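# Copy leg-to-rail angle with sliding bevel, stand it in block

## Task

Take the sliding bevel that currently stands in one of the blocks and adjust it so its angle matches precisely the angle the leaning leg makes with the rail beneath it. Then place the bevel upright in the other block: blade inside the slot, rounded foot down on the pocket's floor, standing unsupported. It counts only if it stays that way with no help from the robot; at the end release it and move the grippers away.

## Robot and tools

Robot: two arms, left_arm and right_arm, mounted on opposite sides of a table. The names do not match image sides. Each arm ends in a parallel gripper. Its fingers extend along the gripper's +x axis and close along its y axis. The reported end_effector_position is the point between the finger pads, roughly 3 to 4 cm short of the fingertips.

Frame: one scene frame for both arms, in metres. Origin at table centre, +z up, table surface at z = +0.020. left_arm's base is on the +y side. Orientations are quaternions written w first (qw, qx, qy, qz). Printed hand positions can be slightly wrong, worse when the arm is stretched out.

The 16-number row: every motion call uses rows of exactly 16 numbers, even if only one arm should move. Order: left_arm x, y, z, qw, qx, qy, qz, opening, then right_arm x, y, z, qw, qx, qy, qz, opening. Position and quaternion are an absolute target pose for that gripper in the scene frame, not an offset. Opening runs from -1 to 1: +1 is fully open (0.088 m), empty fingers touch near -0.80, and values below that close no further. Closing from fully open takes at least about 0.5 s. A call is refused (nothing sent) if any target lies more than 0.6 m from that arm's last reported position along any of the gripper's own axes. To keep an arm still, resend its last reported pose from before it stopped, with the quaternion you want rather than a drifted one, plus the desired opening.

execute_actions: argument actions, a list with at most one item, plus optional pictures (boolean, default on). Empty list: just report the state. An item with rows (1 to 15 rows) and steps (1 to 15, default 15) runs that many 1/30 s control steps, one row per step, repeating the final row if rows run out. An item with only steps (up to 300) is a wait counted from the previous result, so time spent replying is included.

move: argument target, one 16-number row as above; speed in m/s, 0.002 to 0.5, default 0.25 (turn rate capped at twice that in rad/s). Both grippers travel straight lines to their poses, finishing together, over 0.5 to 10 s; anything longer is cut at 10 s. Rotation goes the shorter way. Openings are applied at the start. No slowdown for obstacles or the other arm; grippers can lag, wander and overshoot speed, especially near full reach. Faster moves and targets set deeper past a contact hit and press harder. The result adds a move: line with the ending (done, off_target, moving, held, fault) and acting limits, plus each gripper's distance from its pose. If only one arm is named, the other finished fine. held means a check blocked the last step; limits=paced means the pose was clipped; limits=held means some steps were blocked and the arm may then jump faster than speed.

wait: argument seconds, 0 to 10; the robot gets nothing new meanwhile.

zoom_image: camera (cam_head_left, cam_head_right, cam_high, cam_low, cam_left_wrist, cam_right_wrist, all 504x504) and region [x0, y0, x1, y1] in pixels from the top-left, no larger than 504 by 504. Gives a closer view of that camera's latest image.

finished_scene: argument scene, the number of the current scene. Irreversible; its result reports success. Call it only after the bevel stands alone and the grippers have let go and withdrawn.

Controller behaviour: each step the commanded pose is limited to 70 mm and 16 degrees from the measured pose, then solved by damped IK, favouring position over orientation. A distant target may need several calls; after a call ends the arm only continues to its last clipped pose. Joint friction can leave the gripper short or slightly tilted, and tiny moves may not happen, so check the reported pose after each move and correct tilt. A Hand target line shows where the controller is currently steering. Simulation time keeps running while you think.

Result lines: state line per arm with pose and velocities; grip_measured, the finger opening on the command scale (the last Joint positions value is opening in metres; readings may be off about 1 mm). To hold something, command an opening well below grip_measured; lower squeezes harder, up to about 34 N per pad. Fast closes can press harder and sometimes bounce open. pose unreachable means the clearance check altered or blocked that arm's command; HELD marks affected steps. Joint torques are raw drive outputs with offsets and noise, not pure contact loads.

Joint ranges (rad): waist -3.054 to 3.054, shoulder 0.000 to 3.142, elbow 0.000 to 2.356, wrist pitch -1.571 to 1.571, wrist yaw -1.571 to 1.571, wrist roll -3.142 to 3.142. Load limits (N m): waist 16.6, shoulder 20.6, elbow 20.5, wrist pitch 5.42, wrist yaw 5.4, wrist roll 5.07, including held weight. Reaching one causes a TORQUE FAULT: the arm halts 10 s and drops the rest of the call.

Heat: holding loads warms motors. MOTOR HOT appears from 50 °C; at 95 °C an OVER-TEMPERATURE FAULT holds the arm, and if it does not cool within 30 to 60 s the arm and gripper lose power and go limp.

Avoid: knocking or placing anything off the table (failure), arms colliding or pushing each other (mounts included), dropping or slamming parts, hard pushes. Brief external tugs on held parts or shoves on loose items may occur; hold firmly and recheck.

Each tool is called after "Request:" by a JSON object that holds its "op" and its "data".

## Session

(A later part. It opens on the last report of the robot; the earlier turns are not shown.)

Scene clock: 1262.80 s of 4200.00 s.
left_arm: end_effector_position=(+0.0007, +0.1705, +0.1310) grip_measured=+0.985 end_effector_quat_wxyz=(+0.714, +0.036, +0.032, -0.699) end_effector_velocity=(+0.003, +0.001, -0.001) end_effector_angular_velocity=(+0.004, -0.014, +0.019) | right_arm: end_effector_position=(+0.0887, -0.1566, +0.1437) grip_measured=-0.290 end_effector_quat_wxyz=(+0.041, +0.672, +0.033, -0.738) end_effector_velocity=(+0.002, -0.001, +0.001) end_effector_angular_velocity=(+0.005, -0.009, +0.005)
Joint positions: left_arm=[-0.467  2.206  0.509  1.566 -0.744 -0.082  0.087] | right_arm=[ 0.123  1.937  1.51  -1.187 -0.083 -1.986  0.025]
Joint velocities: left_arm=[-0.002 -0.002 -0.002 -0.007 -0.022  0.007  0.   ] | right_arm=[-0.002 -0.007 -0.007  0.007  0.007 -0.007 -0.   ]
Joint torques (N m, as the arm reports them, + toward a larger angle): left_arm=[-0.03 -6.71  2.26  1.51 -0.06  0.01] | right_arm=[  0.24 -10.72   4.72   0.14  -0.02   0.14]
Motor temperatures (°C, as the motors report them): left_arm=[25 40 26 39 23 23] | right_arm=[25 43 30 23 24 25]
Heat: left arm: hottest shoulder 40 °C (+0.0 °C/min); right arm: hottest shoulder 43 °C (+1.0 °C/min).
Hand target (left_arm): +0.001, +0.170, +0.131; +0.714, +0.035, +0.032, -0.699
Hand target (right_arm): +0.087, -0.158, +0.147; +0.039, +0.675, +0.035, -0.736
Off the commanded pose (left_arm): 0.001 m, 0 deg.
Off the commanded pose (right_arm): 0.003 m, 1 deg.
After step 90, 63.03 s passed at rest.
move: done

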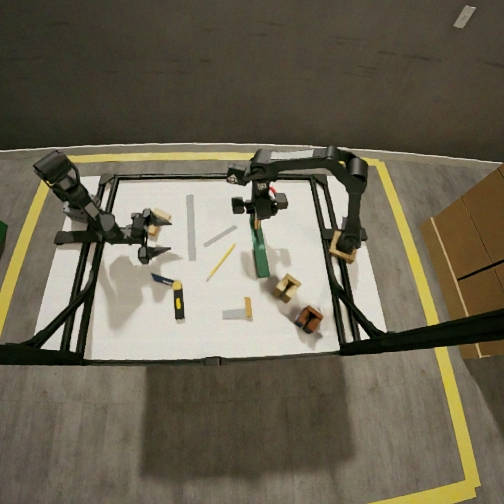

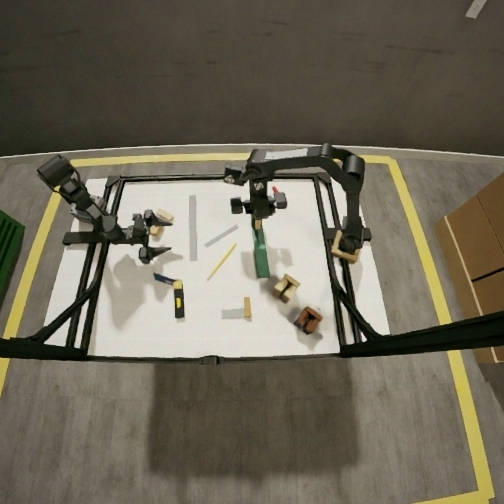

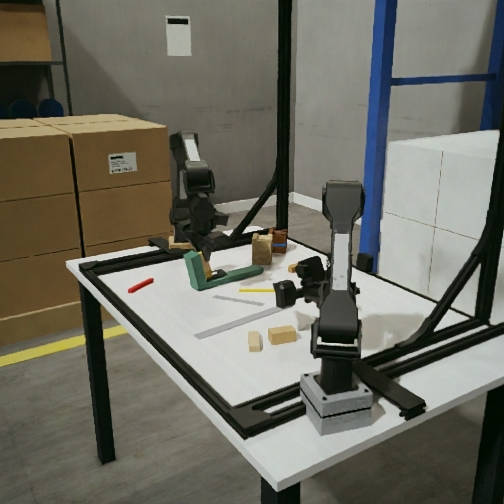

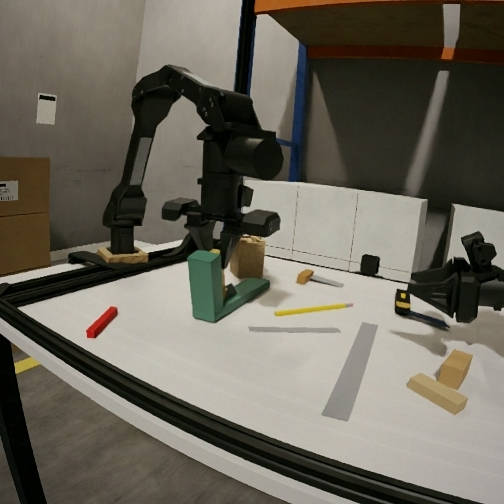

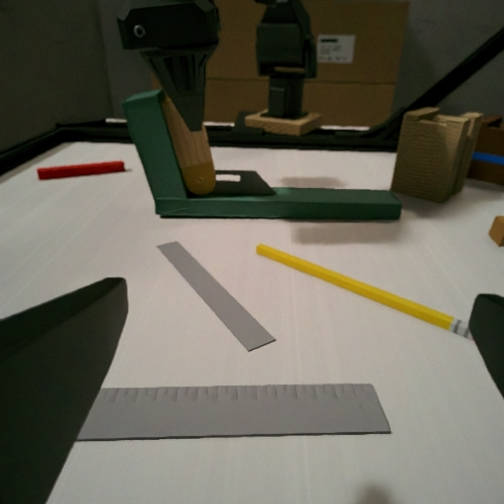

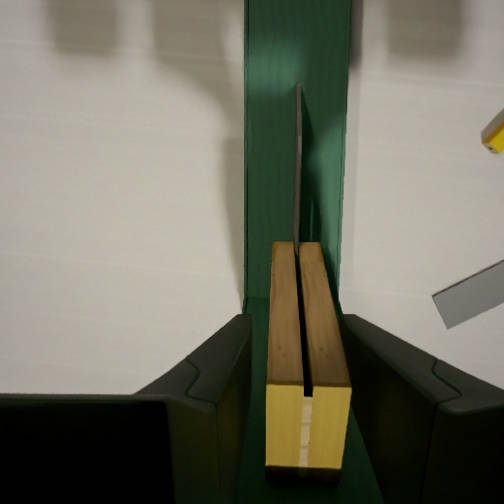

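Request:
{"op": "move", "data": {"target": [0.0006,0.1704,0.1315,0.714,0.035,0.032,-0.699,1.0, 0.0887,-0.1570,0.1437,-0.0386,-0.6747,-0.0353,0.7363,-0.58], "speed": 0.01}}

Request:
{"op": "zoom_image", "data": {"camera": "cam_left_wrist", "region": [130, 85, 290, 225]}}

Scene clock: 1271.10 s of 4200.00 s.
left_arm: end_effector_position=(+0.0007, +0.1705, +0.1310) grip_measured=+0.985 end_effector_quat_wxyz=(+0.714, +0.036, +0.032, -0.699) end_effector_velocity=(+0.004, -0.000, +0.002) end_effector_angular_velocity=(-0.007, -0.005, +0.024) | right_arm: end_effector_position=(+0.0887, -0.1560, +0.1436) grip_measured=-0.418 end_effector_quat_wxyz=(+0.040, +0.673, +0.034, -0.738) end_effector_velocity=(+0.001, -0.003, -0.001) end_effector_angular_velocity=(-0.013, -0.003, +0.005)
Joint positions: left_arm=[-0.467  2.206  0.509  1.566 -0.744 -0.082  0.087] | right_arm=[ 0.123  1.936  1.508 -1.183 -0.083 -1.986  0.019]
Joint velocities: left_arm=[ 0.002 -0.002 -0.002  0.007 -0.022  0.007 -0.   ] | right_arm=[-0.002  0.002 -0.002 -0.007  0.007 -0.007 -0.   ]
Joint torques (N m, as the arm reports them, + toward a larger angle): left_arm=[-0.03 -6.72  2.28  1.51 -0.06  0.02] | right_arm=[ 0.08 -9.75  4.69  0.47  0.    0.05]
Motor temperatures (°C, as the motors report them): left_arm=[25 40 26 39 23 23] | right_arm=[25 44 30 23 24 25]
Heat: left arm: hottest shoulder 40 °C (+0.0 °C/min); right arm: hottest shoulder 44 °C (+2.0 °C/min).
Hand target (left_arm): +0.001, +0.170, +0.132; +0.714, +0.035, +0.032, -0.699
Hand target (right_arm): +0.089, -0.157, +0.144; +0.039, +0.675, +0.035, -0.736
Off the commanded pose (left_arm): 0.001 m, 0 deg.
Off the commanded pose (right_arm): 0.001 m, 0 deg.
After step 90, 4.60 s passed at rest.
move: done

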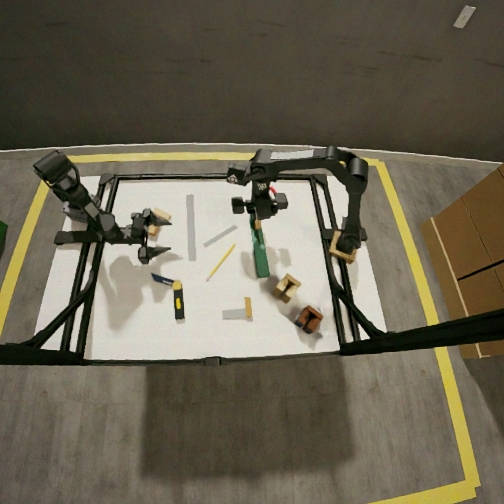

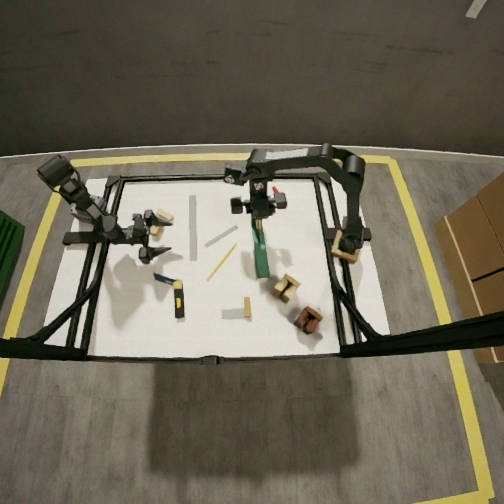

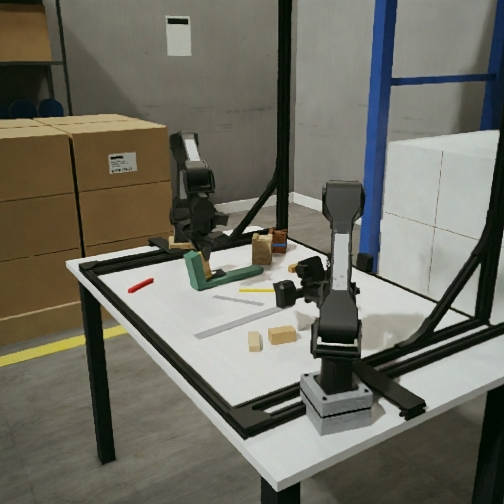

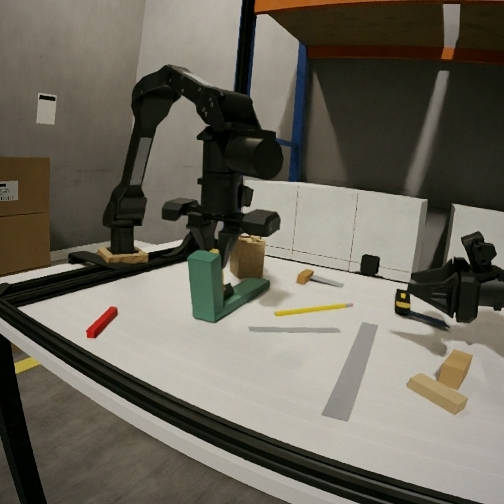

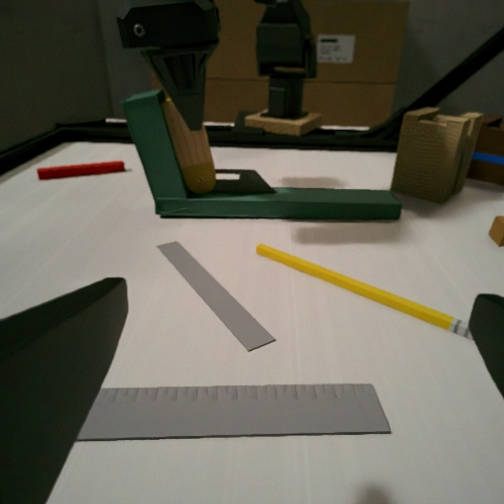

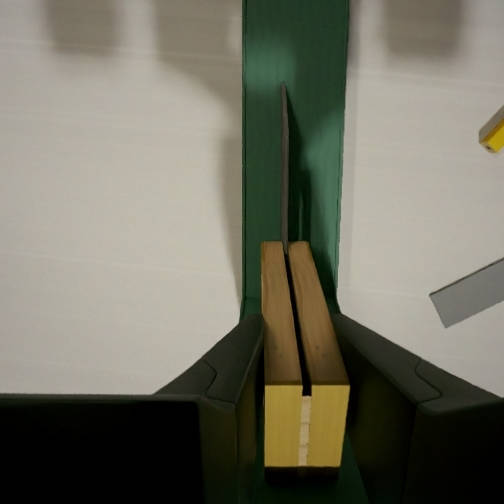

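Region (130, 85, 290, 225) of cam_left_wrist's 504x504 image, scaled by 3.150, with more detail than that image has; it fills the top 441 rows of this view, and the rest is white.

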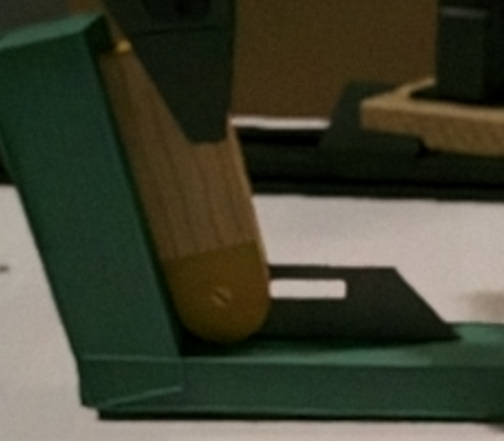

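Request:
{"op": "zoom_image", "data": {"camera": "cam_left_wrist", "region": [150, 85, 230, 205]}}

Region (150, 85, 230, 205) of cam_left_wrist's 504x504 image, scaled by 4.200, with more detail than that image has.

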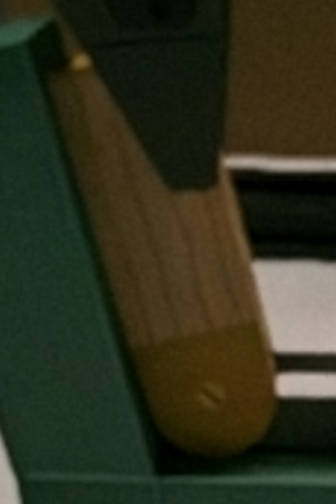

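Request:
{"op": "move", "data": {"target": [0.0006,0.1704,0.1315,0.714,0.035,0.032,-0.699,1.0, 0.0920,-0.1560,0.1420,-0.0386,-0.6747,-0.0353,0.7363,-0.58], "speed": 0.005}}

Request:
{"op": "zoom_image", "data": {"camera": "cam_left_wrist", "region": [130, 85, 290, 225]}}

Scene clock: 1288.90 s of 4200.00 s.
left_arm: end_effector_position=(+0.0008, +0.1705, +0.1308) grip_measured=+0.985 end_effector_quat_wxyz=(+0.714, +0.036, +0.032, -0.699) end_effector_velocity=(+0.001, +0.001, -0.005) end_effector_angular_velocity=(+0.019, +0.003, +0.007) | right_arm: end_effector_position=(+0.0886, -0.1550, +0.1437) grip_measured=-0.418 end_effector_quat_wxyz=(+0.039, +0.674, +0.037, -0.737) end_effector_velocity=(+0.000, -0.004, -0.001) end_effector_angular_velocity=(-0.009, +0.011, -0.000)
Joint positions: left_arm=[-0.466  2.206  0.509  1.566 -0.744 -0.082  0.087] | right_arm=[ 0.124  1.934  1.506 -1.176 -0.084 -1.987  0.019]
Joint velocities: left_arm=[-0.002  0.002 -0.002 -0.022 -0.007 -0.022  0.   ] | right_arm=[-0.007 -0.002 -0.007 -0.007 -0.007 -0.007 -0.001]
Joint torques (N m, as the arm reports them, + toward a larger angle): left_arm=[-0.03 -6.71  2.28  1.5  -0.06  0.01] | right_arm=[-0.66 -8.49  5.62  0.25  0.03 -0.13]
Motor temperatures (°C, as the motors report them): left_arm=[25 40 26 39 23 23] | right_arm=[25 44 30 23 24 25]
Heat: left arm: hottest shoulder 40 °C (+0.0 °C/min); right arm: hottest shoulder 44 °C (+1.0 °C/min).
Hand target (left_arm): +0.001, +0.170, +0.131; +0.714, +0.035, +0.032, -0.699
Hand target (right_arm): +0.092, -0.156, +0.142; +0.039, +0.675, +0.035, -0.736
Off the commanded pose (left_arm): 0.001 m, 0 deg.
Off the commanded pose (right_arm): 0.004 m, 0 deg.
move: done

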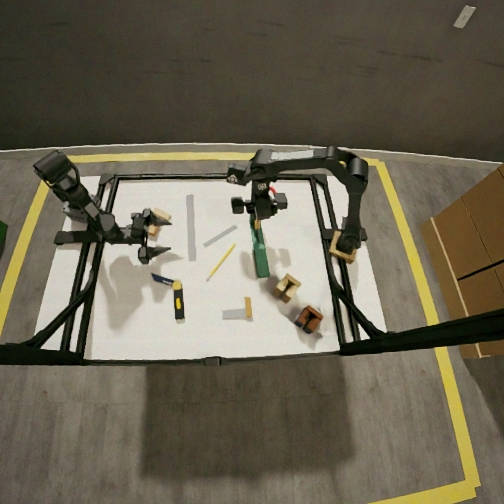

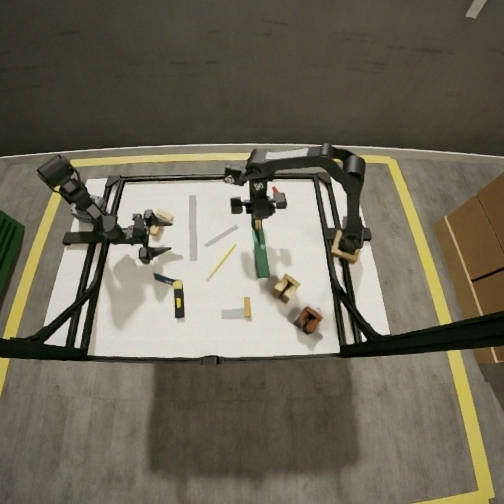

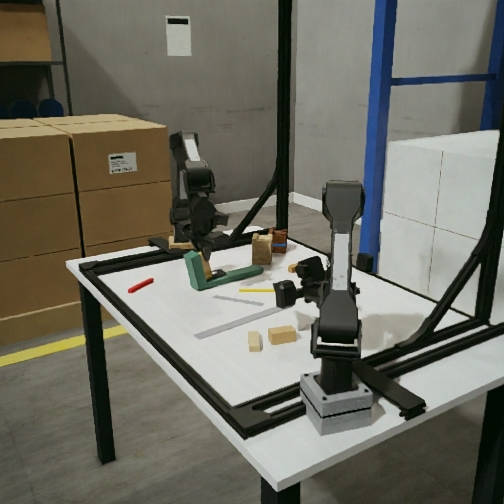

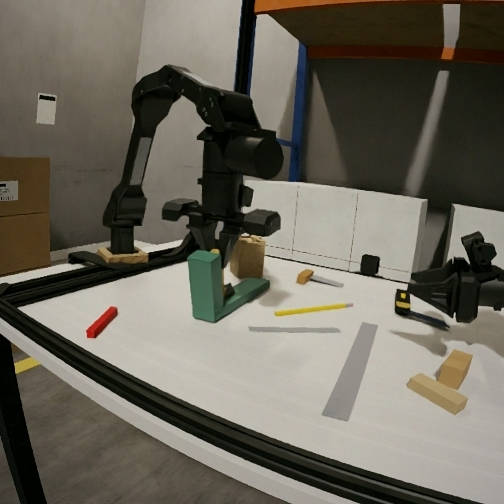

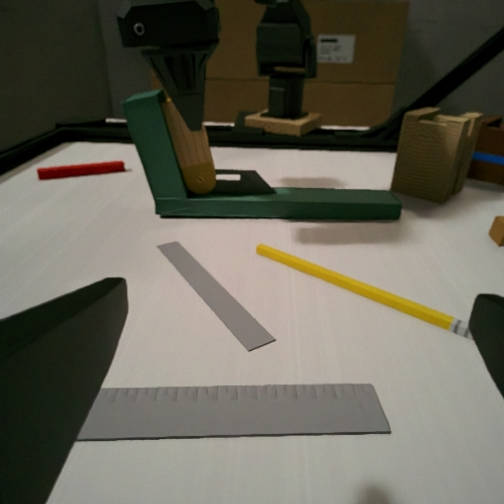

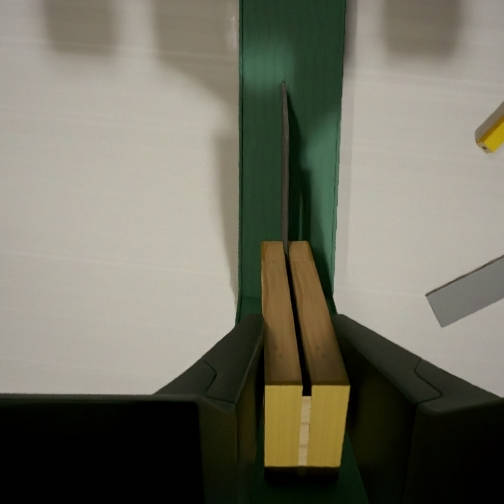

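Region (130, 85, 290, 225) of cam_left_wrist's 504x504 image, scaled by 3.150, with more detail than that image has; it fills the top 441 rows of this view, and the rest is white.

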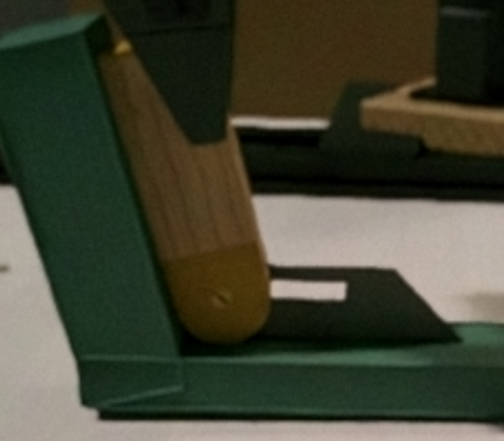

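Request:
{"op": "move", "data": {"target": [0.0006,0.1704,0.1315,0.714,0.035,0.032,-0.699,1.0, 0.0870,-0.1555,0.185,-0.0386,-0.6747,-0.0353,0.7363,-0.58], "speed": 0.015}}

Request:
{"op": "zoom_image", "data": {"camera": "cam_left_wrist", "region": [110, 20, 320, 230]}}

Scene clock: 1299.23 s of 4200.00 s.
left_arm: end_effector_position=(+0.0008, +0.1705, +0.1308) grip_measured=+0.985 end_effector_quat_wxyz=(+0.714, +0.036, +0.032, -0.699) end_effector_velocity=(+0.002, +0.002, -0.002) end_effector_angular_velocity=(+0.008, -0.002, +0.006) | right_arm: end_effector_position=(+0.0874, -0.1575, +0.1764) grip_measured=-0.418 end_effector_quat_wxyz=(+0.047, +0.670, +0.027, -0.740) end_effector_velocity=(-0.001, -0.001, +0.002) end_effector_angular_velocity=(+0.001, +0.008, +0.004)
Joint positions: left_arm=[-0.466  2.206  0.509  1.566 -0.744 -0.082  0.087] | right_arm=[ 0.126  1.931  1.631 -1.332 -0.082 -1.982  0.018]
Joint velocities: left_arm=[-0.002 -0.002 -0.007 -0.007 -0.007 -0.007  0.   ] | right_arm=[-0.002 -0.002  0.002 -0.007 -0.007 -0.007 -0.   ]
Joint torques (N m, as the arm reports them, + toward a larger angle): left_arm=[-0.07 -6.76  2.28  1.51 -0.06  0.01] | right_arm=[  0.32 -10.93   7.55  -0.2   -0.05   0.13]
Motor temperatures (°C, as the motors report them): left_arm=[25 40 26 39 23 23] | right_arm=[25 44 31 23 24 25]
Heat: left arm: hottest shoulder 40 °C (+0.0 °C/min); right arm: hottest shoulder 44 °C (+1.0 °C/min).
Hand target (left_arm): +0.001, +0.170, +0.131; +0.714, +0.035, +0.032, -0.699
Hand target (right_arm): +0.087, -0.156, +0.185; +0.039, +0.675, +0.035, -0.736
Off the commanded pose (left_arm): 0.001 m, 0 deg.
Off the commanded pose (right_arm): 0.009 m, 2 deg.
move: off_target (right_arm)

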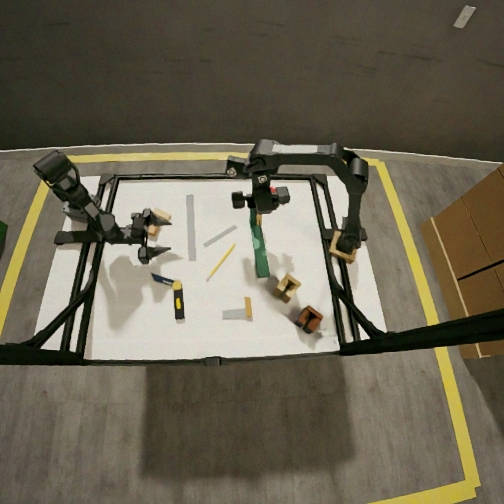

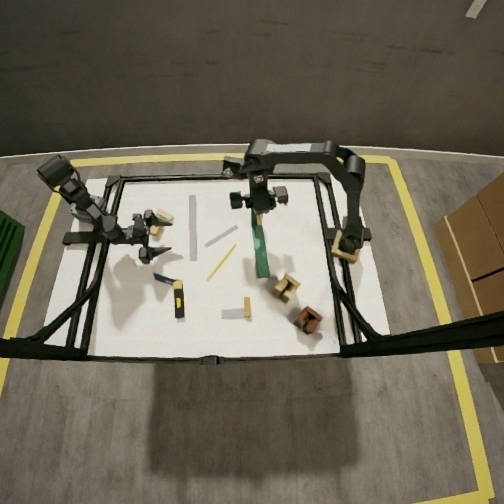

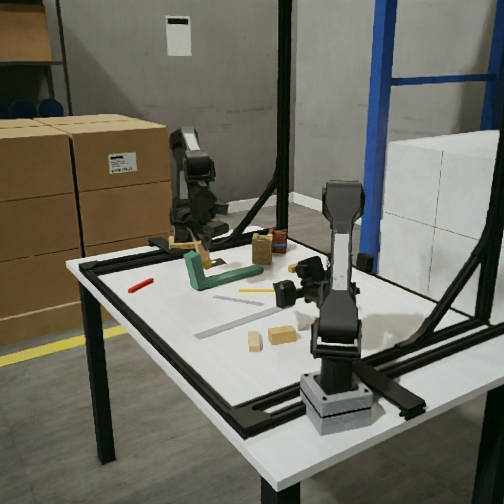

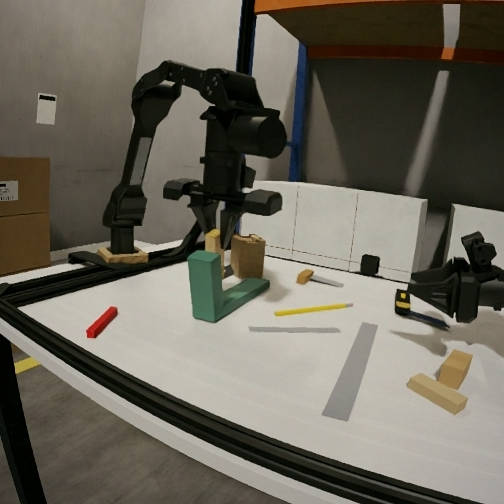

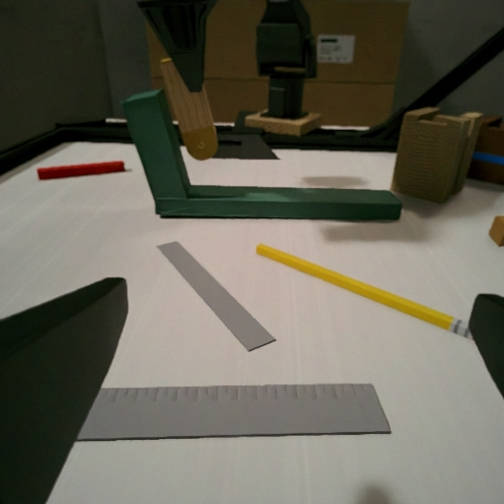

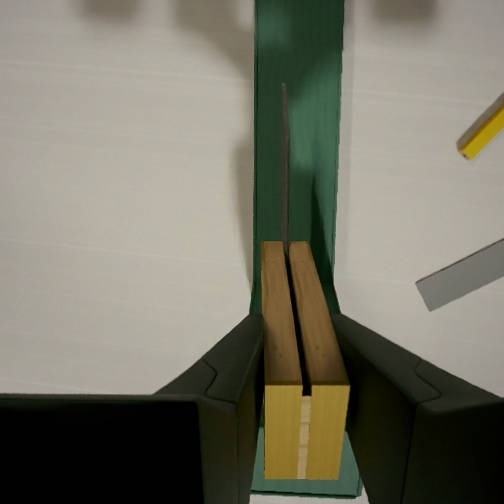

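Region (110, 20, 320, 230) of cam_left_wrist's 504x504 image, scaled by 2.400, with more detail than that image has.

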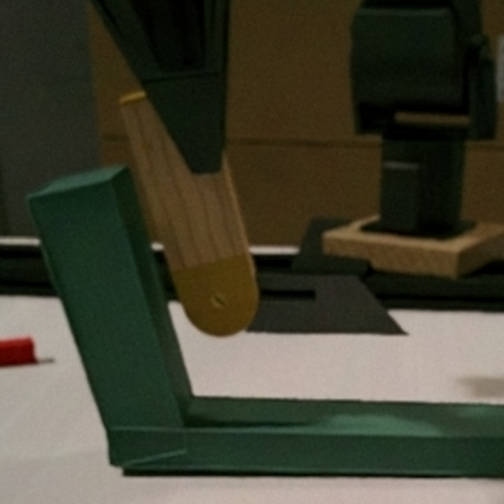

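Request:
{"op": "move", "data": {"target": [0.0936,0.2196,0.4086,0.603,-0.018,-0.010,-0.798,1.0, 0.0800,-0.1650,0.240,-0.0386,-0.6747,-0.0353,0.7363,-0.58], "speed": 0.08}}

Request:
{"op": "move", "data": {"target": [0.0936,0.2196,0.4086,0.603,-0.018,-0.010,-0.798,1.0, -0.2150,-0.3500,0.240,0.2418,-0.6645,0.2418,0.6645,-0.58], "speed": 0.1}}

Scene clock: 1335.50 s of 4200.00 s.
left_arm: end_effector_position=(+0.0920, +0.2171, +0.4012) grip_measured=+0.985 end_effector_quat_wxyz=(+0.602, -0.014, -0.004, -0.798) end_effector_velocity=(+0.005, -0.000, -0.004) end_effector_angular_velocity=(+0.023, +0.017, +0.019) | right_arm: end_effector_position=(+0.0810, -0.1655, +0.2316) grip_measured=-0.419 end_effector_quat_wxyz=(+0.047, +0.671, +0.026, -0.740) end_effector_velocity=(-0.004, -0.005, +0.002) end_effector_angular_velocity=(-0.015, +0.012, -0.005)
Joint positions: left_arm=[-0.012  0.863  0.633  0.256  0.005 -0.011  0.087] | right_arm=[ 0.137  1.902  1.812 -1.541 -0.082 -1.971  0.018]
Joint velocities: left_arm=[ 0.012 -0.007 -0.002 -0.022 -0.007 -0.022 -0.   ] | right_arm=[ 0.002 -0.007 -0.002 -0.022 -0.007  0.007 -0.001]
Joint torques (N m, as the arm reports them, + toward a larger angle): left_arm=[ 0.31 -2.47  8.79  1.5   0.09  0.07] | right_arm=[  0.31 -10.58   7.64  -0.19  -0.09   0.12]
Motor temperatures (°C, as the motors report them): left_arm=[25 40 26 38 23 23] | right_arm=[25 47 33 23 24 25]
Heat: left arm: hottest shoulder 40 °C (+0.0 °C/min); right arm: hottest shoulder 47 °C (+3.0 °C/min).
Hand target (left_arm): +0.093, +0.218, +0.407; -0.602, +0.018, +0.008, +0.798
Hand target (right_arm): +0.080, -0.165, +0.240; +0.038, +0.675, +0.035, -0.736
Off the commanded pose (left_arm): 0.008 m, 1 deg.
Off the commanded pose (right_arm): 0.008 m, 2 deg.
move: done

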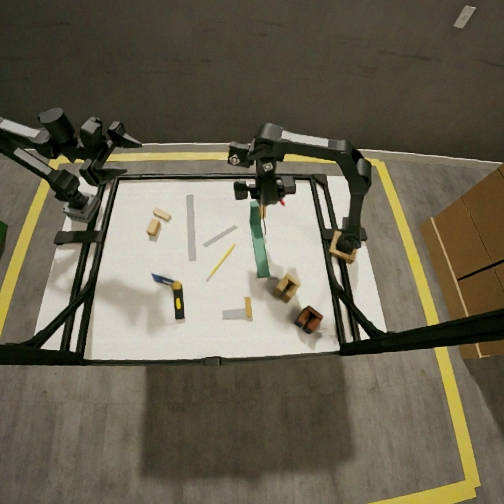

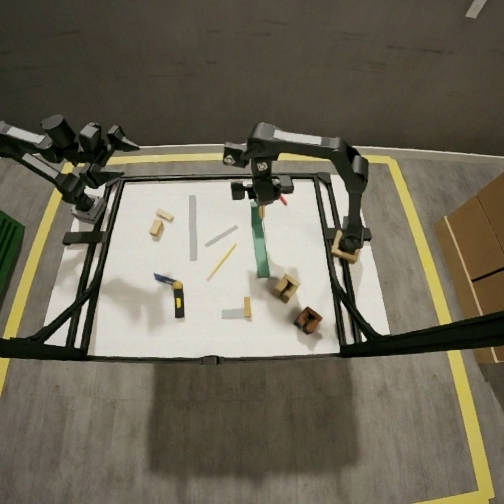

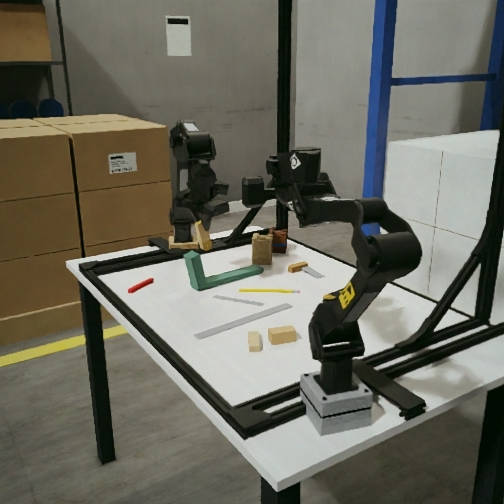

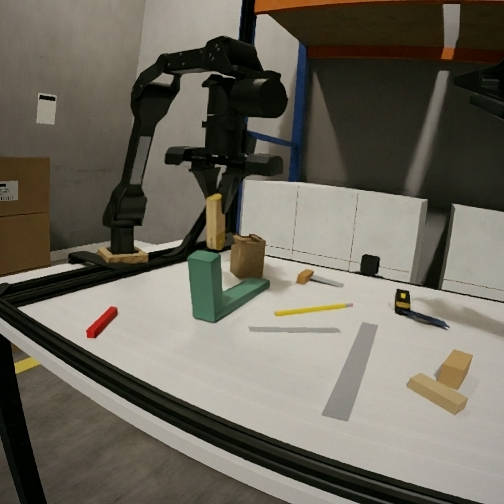

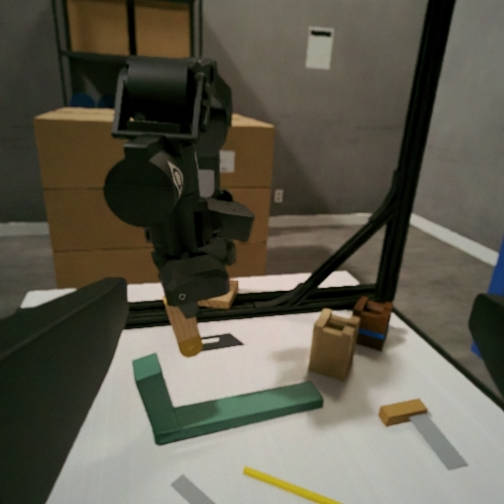

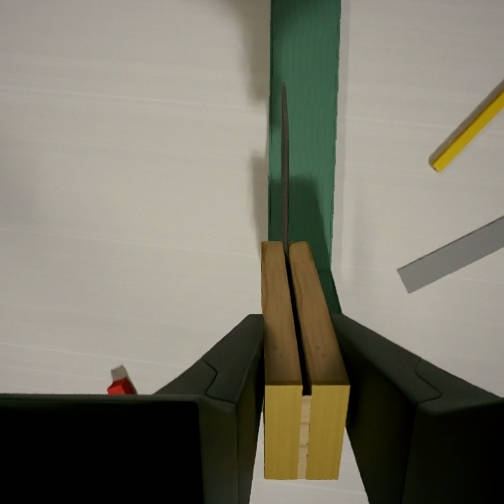

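Scene clock: 1339.93 s of 4200.00 s.
left_arm: end_effector_position=(+0.0926, +0.2184, +0.4023) grip_measured=+0.985 end_effector_quat_wxyz=(+0.603, -0.014, -0.004, -0.798) end_effector_velocity=(+0.003, -0.000, +0.001) end_effector_angular_velocity=(-0.009, -0.005, +0.020) | right_arm: end_effector_position=(-0.2152, -0.3523, +0.2398) grip_measured=-0.418 end_effector_quat_wxyz=(+0.242, -0.662, +0.241, +0.667) end_effector_velocity=(+0.000, +0.000, +0.001) end_effector_angular_velocity=(+0.005, -0.006, -0.005)
Joint positions: left_arm=[-0.011  0.856  0.635  0.248  0.006 -0.01   0.087] | right_arm=[ 1.396  1.503  1.394 -1.454 -0.001  0.091  0.019]
Joint velocities: left_arm=[-0.002 -0.002 -0.002  0.007 -0.022  0.007  0.   ] | right_arm=[ 0.002  0.002  0.007 -0.007  0.007  0.007 -0.   ]
Joint torques (N m, as the arm reports them, + toward a larger angle): left_arm=[ 0.31 -2.55  8.72  1.46  0.09  0.16] | right_arm=[ 0.44 -4.51  7.86 -0.03  0.07  0.16]
Motor temperatures (°C, as the motors report them): left_arm=[25 39 27 38 23 23] | right_arm=[25 46 33 23 24 25]
Heat: left arm: hottest shoulder 39 °C (-1.0 °C/min); right arm: hottest shoulder 46 °C (+2.0 °C/min).
Hand target (left_arm): +0.094, +0.220, +0.408; -0.603, +0.018, +0.010, +0.798
Hand target (right_arm): -0.218, -0.351, +0.241; -0.243, +0.662, -0.241, -0.667
Off the commanded pose (left_arm): 0.006 m, 1 deg.
Off the commanded pose (right_arm): 0.002 m, 0 deg.
move: done

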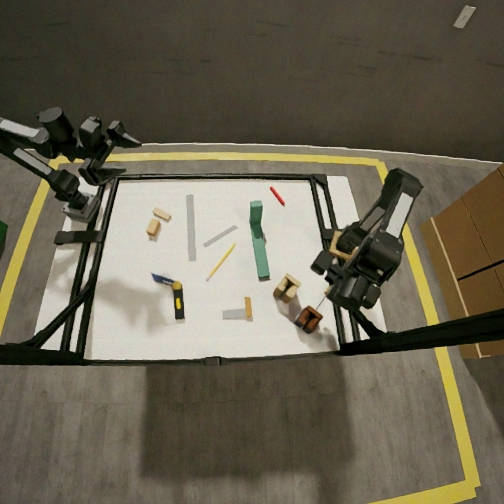

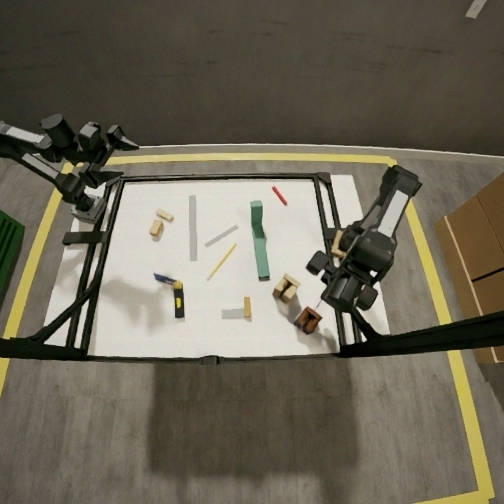

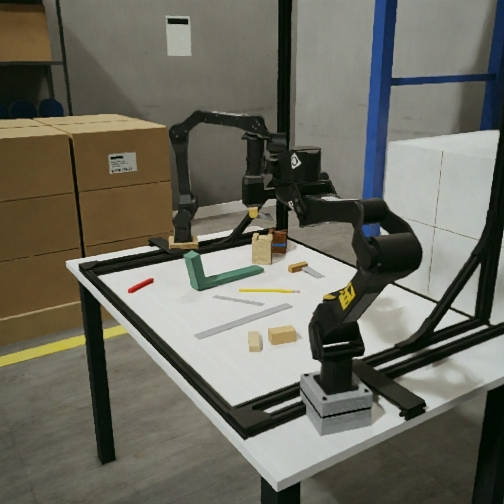

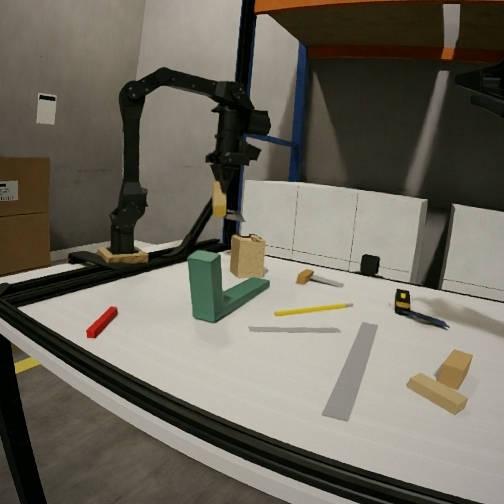

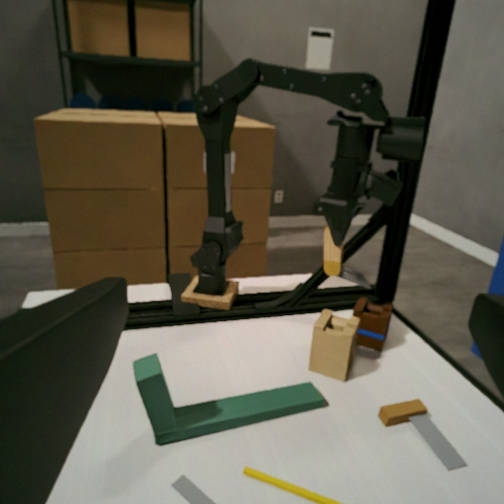

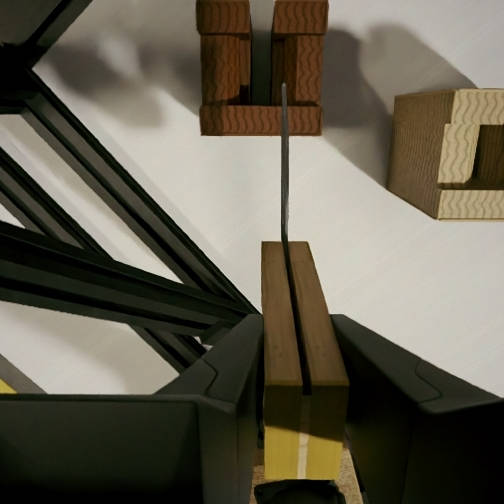

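Request:
{"op": "move", "data": {"target": [0.0936,0.2196,0.4086,0.603,-0.018,-0.010,-0.798,1.0, -0.2700,-0.3165,0.230,0.2332,-0.6873,0.2501,0.6409,-0.58], "speed": 0.05}}

Scene clock: 1401.57 s of 4200.00 s.
left_arm: end_effector_position=(+0.0932, +0.2190, +0.4054) grip_measured=+0.985 end_effector_quat_wxyz=(+0.603, -0.016, -0.007, -0.798) end_effector_velocity=(+0.001, +0.001, -0.001) end_effector_angular_velocity=(+0.004, +0.007, +0.005) | right_arm: end_effector_position=(-0.2675, -0.3177, +0.2293) grip_measured=-0.419 end_effector_quat_wxyz=(+0.234, -0.687, +0.249, +0.641) end_effector_velocity=(+0.001, -0.004, +0.004) end_effector_angular_velocity=(-0.023, +0.007, +0.018)
Joint positions: left_arm=[-0.009  0.853  0.64   0.247  0.007 -0.008  0.087] | right_arm=[ 1.399  1.803  1.676 -1.512 -0.005  0.095  0.018]
Joint velocities: left_arm=[-0.002 -0.007 -0.002 -0.007 -0.007 -0.007 -0.   ] | right_arm=[-0.002 -0.002  0.012 -0.022 -0.022 -0.022 -0.   ]
Joint torques (N m, as the arm reports them, + toward a larger angle): left_arm=[ 0.12 -2.16  8.11  1.54  0.07  0.08] | right_arm=[ 0.15 -6.6   7.84 -0.17 -0.1   0.03]
Motor temperatures (°C, as the motors report them): left_arm=[25 35 33 39 23 23] | right_arm=[25 38 34 23 24 25]
Heat: left arm: hottest wrist pitch 39 °C (+0.0 °C/min); right arm: hottest shoulder 38 °C (-7.0 °C/min).
Hand target (left_arm): +0.094, +0.220, +0.409; -0.603, +0.018, +0.010, +0.798
Hand target (right_arm): -0.270, -0.317, +0.229; -0.233, +0.687, -0.250, -0.641
Off the commanded pose (left_arm): 0.003 m, 0 deg.
Off the commanded pose (right_arm): 0.003 m, 0 deg.
move: done

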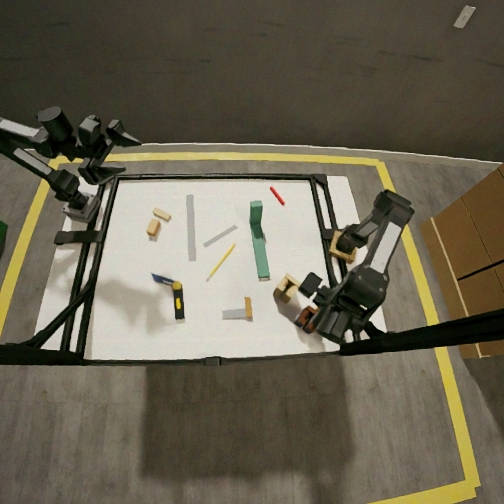

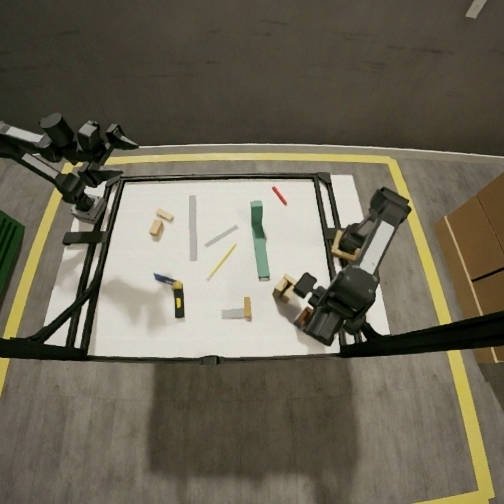

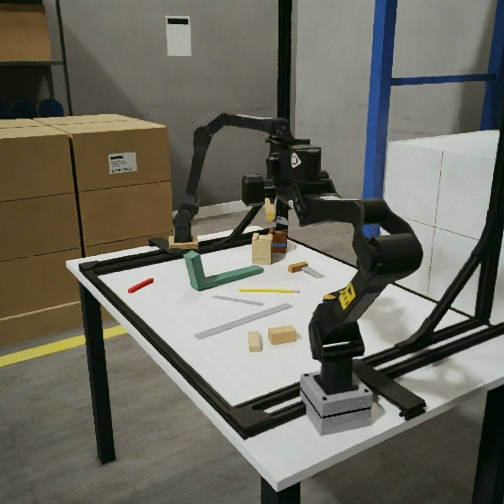

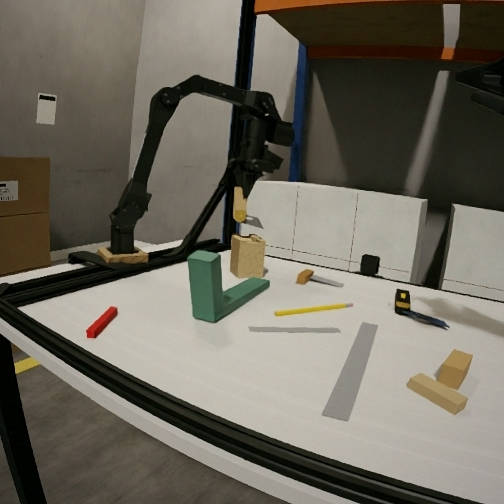

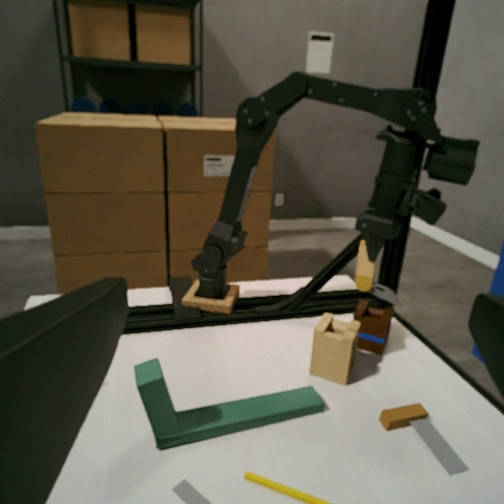

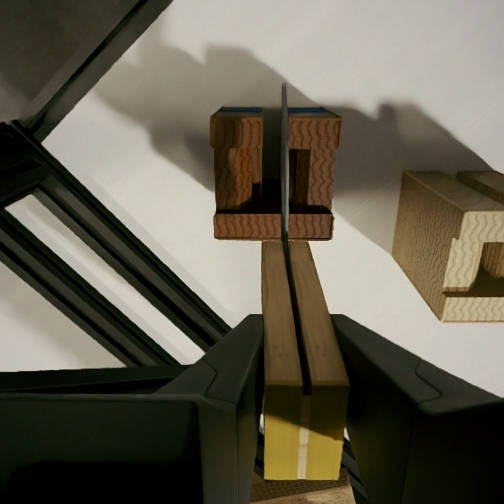

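Request:
{"op": "zoom_image", "data": {"camera": "cam_right_wrist", "region": [190, 70, 370, 250]}}

Region (190, 70, 370, 250) of cam_right_wrist's 504x504 image, scaled by 2.800, with more detail than that image has.

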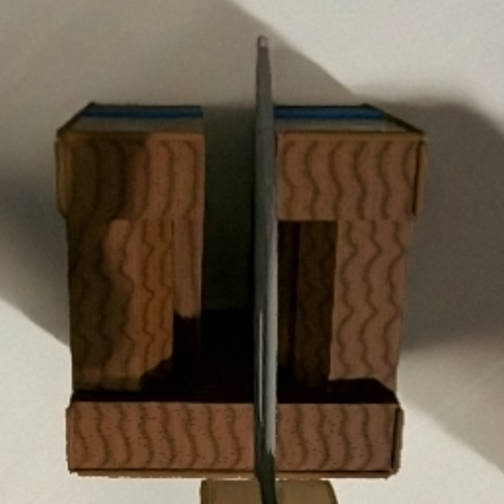

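Request:
{"op": "move", "data": {"target": [0.0936,0.2196,0.4086,0.603,-0.018,-0.010,-0.798,1.0, -0.2930,-0.3000,0.221,0.2266,-0.7038,0.2562,0.6226,-0.58], "speed": 0.02}}

Request:
{"op": "zoom_image", "data": {"camera": "cam_right_wrist", "region": [180, 80, 380, 280]}}

Scene clock: 1463.37 s of 4200.00 s.
left_arm: end_effector_position=(+0.0935, +0.2192, +0.4069) grip_measured=+0.985 end_effector_quat_wxyz=(+0.603, -0.017, -0.008, -0.797) end_effector_velocity=(+0.000, -0.001, -0.003) end_effector_angular_velocity=(+0.010, -0.010, +0.005) | right_arm: end_effector_position=(-0.2913, -0.3025, +0.2210) grip_measured=-0.419 end_effector_quat_wxyz=(+0.229, -0.699, +0.254, +0.628) end_effector_velocity=(+0.004, -0.000, +0.001) end_effector_angular_velocity=(-0.005, -0.017, +0.020)
Joint positions: left_arm=[-0.008  0.852  0.643  0.246  0.007 -0.007  0.087] | right_arm=[ 1.399  1.95   1.833 -1.561 -0.01   0.095  0.018]
Joint velocities: left_arm=[-0.002  0.002 -0.002 -0.007 -0.007  0.007 -0.   ] | right_arm=[-0.002  0.002  0.007 -0.022  0.007 -0.022 -0.   ]
Joint torques (N m, as the arm reports them, + toward a larger angle): left_arm=[ 0.03 -2.    7.79  1.59  0.06  0.05] | right_arm=[-0.24 -7.83  7.63 -0.23 -0.09 -0.1 ]
Motor temperatures (°C, as the motors report them): left_arm=[25 34 35 39 23 23] | right_arm=[25 39 34 23 24 25]
Heat: left arm: hottest wrist pitch 39 °C (+0.0 °C/min); right arm: hottest shoulder 39 °C (+1.0 °C/min).
Hand target (left_arm): +0.094, +0.220, +0.409; -0.603, +0.018, +0.010, +0.798
Hand target (right_arm): -0.293, -0.300, +0.220; -0.228, +0.699, -0.255, -0.628
Off the commanded pose (left_arm): 0.002 m, 0 deg.
Off the commanded pose (right_arm): 0.003 m, 1 deg.
joint sent to its limit (right arm) — the command would take joint 4 (wrist pitch) past its lower limit, so that joint was sent only as far as its limit.
move: done

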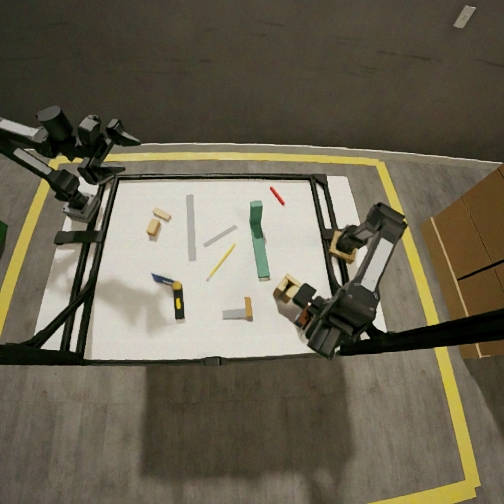

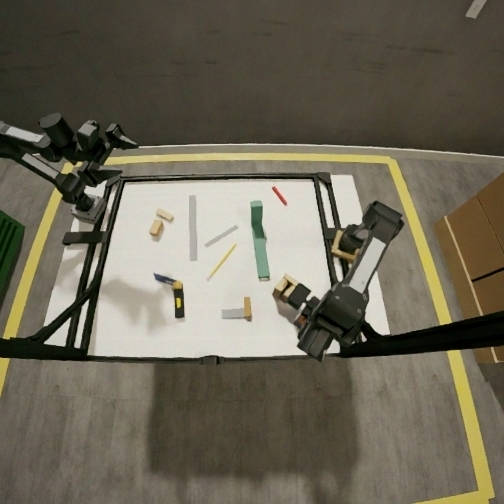

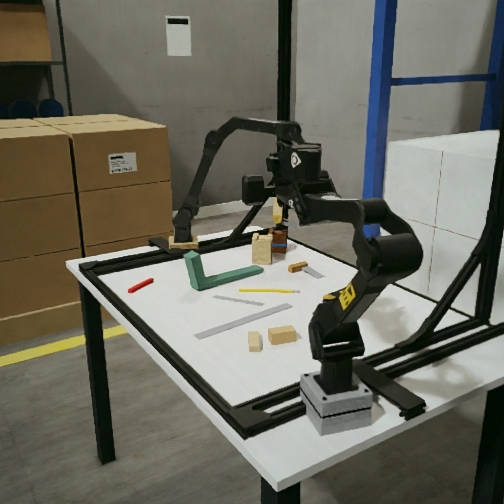

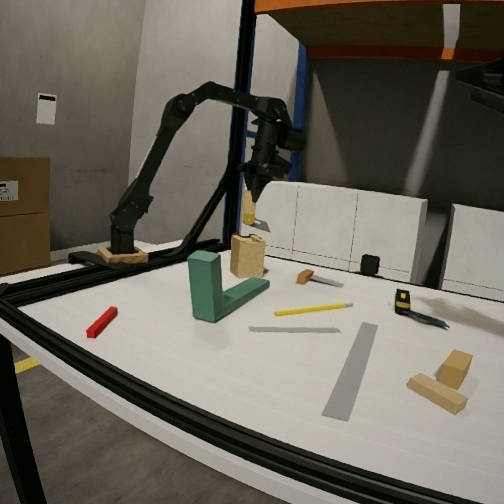

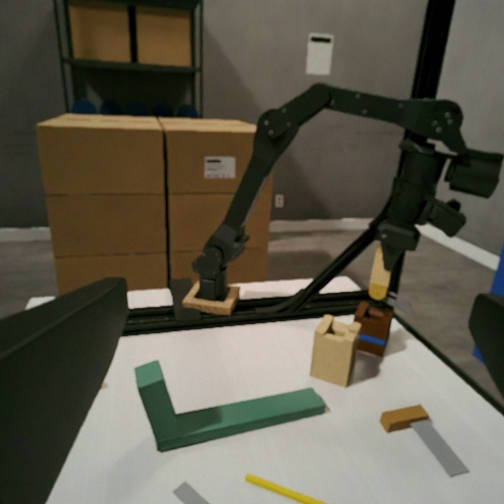

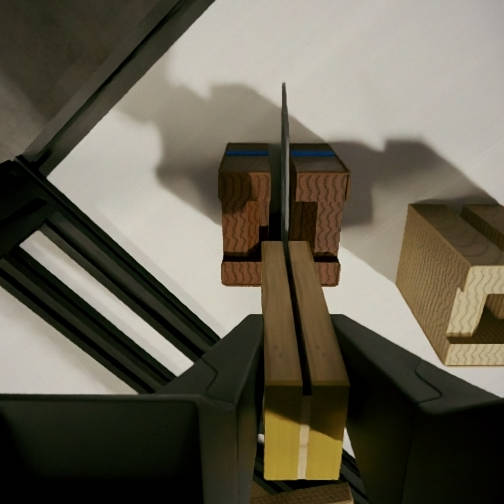

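Region (180, 80, 380, 280) of cam_right_wrist's 504x504 image, scaled by 2.520, with more detail than that image has.

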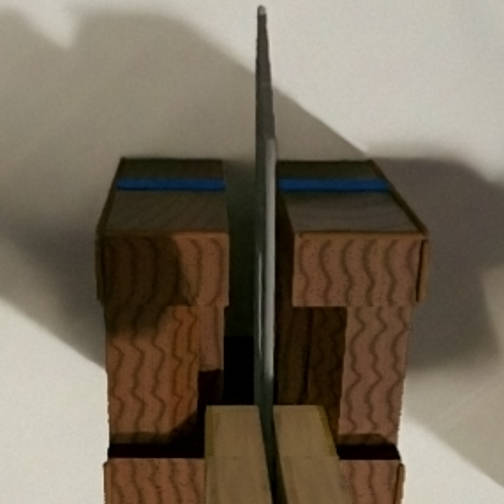

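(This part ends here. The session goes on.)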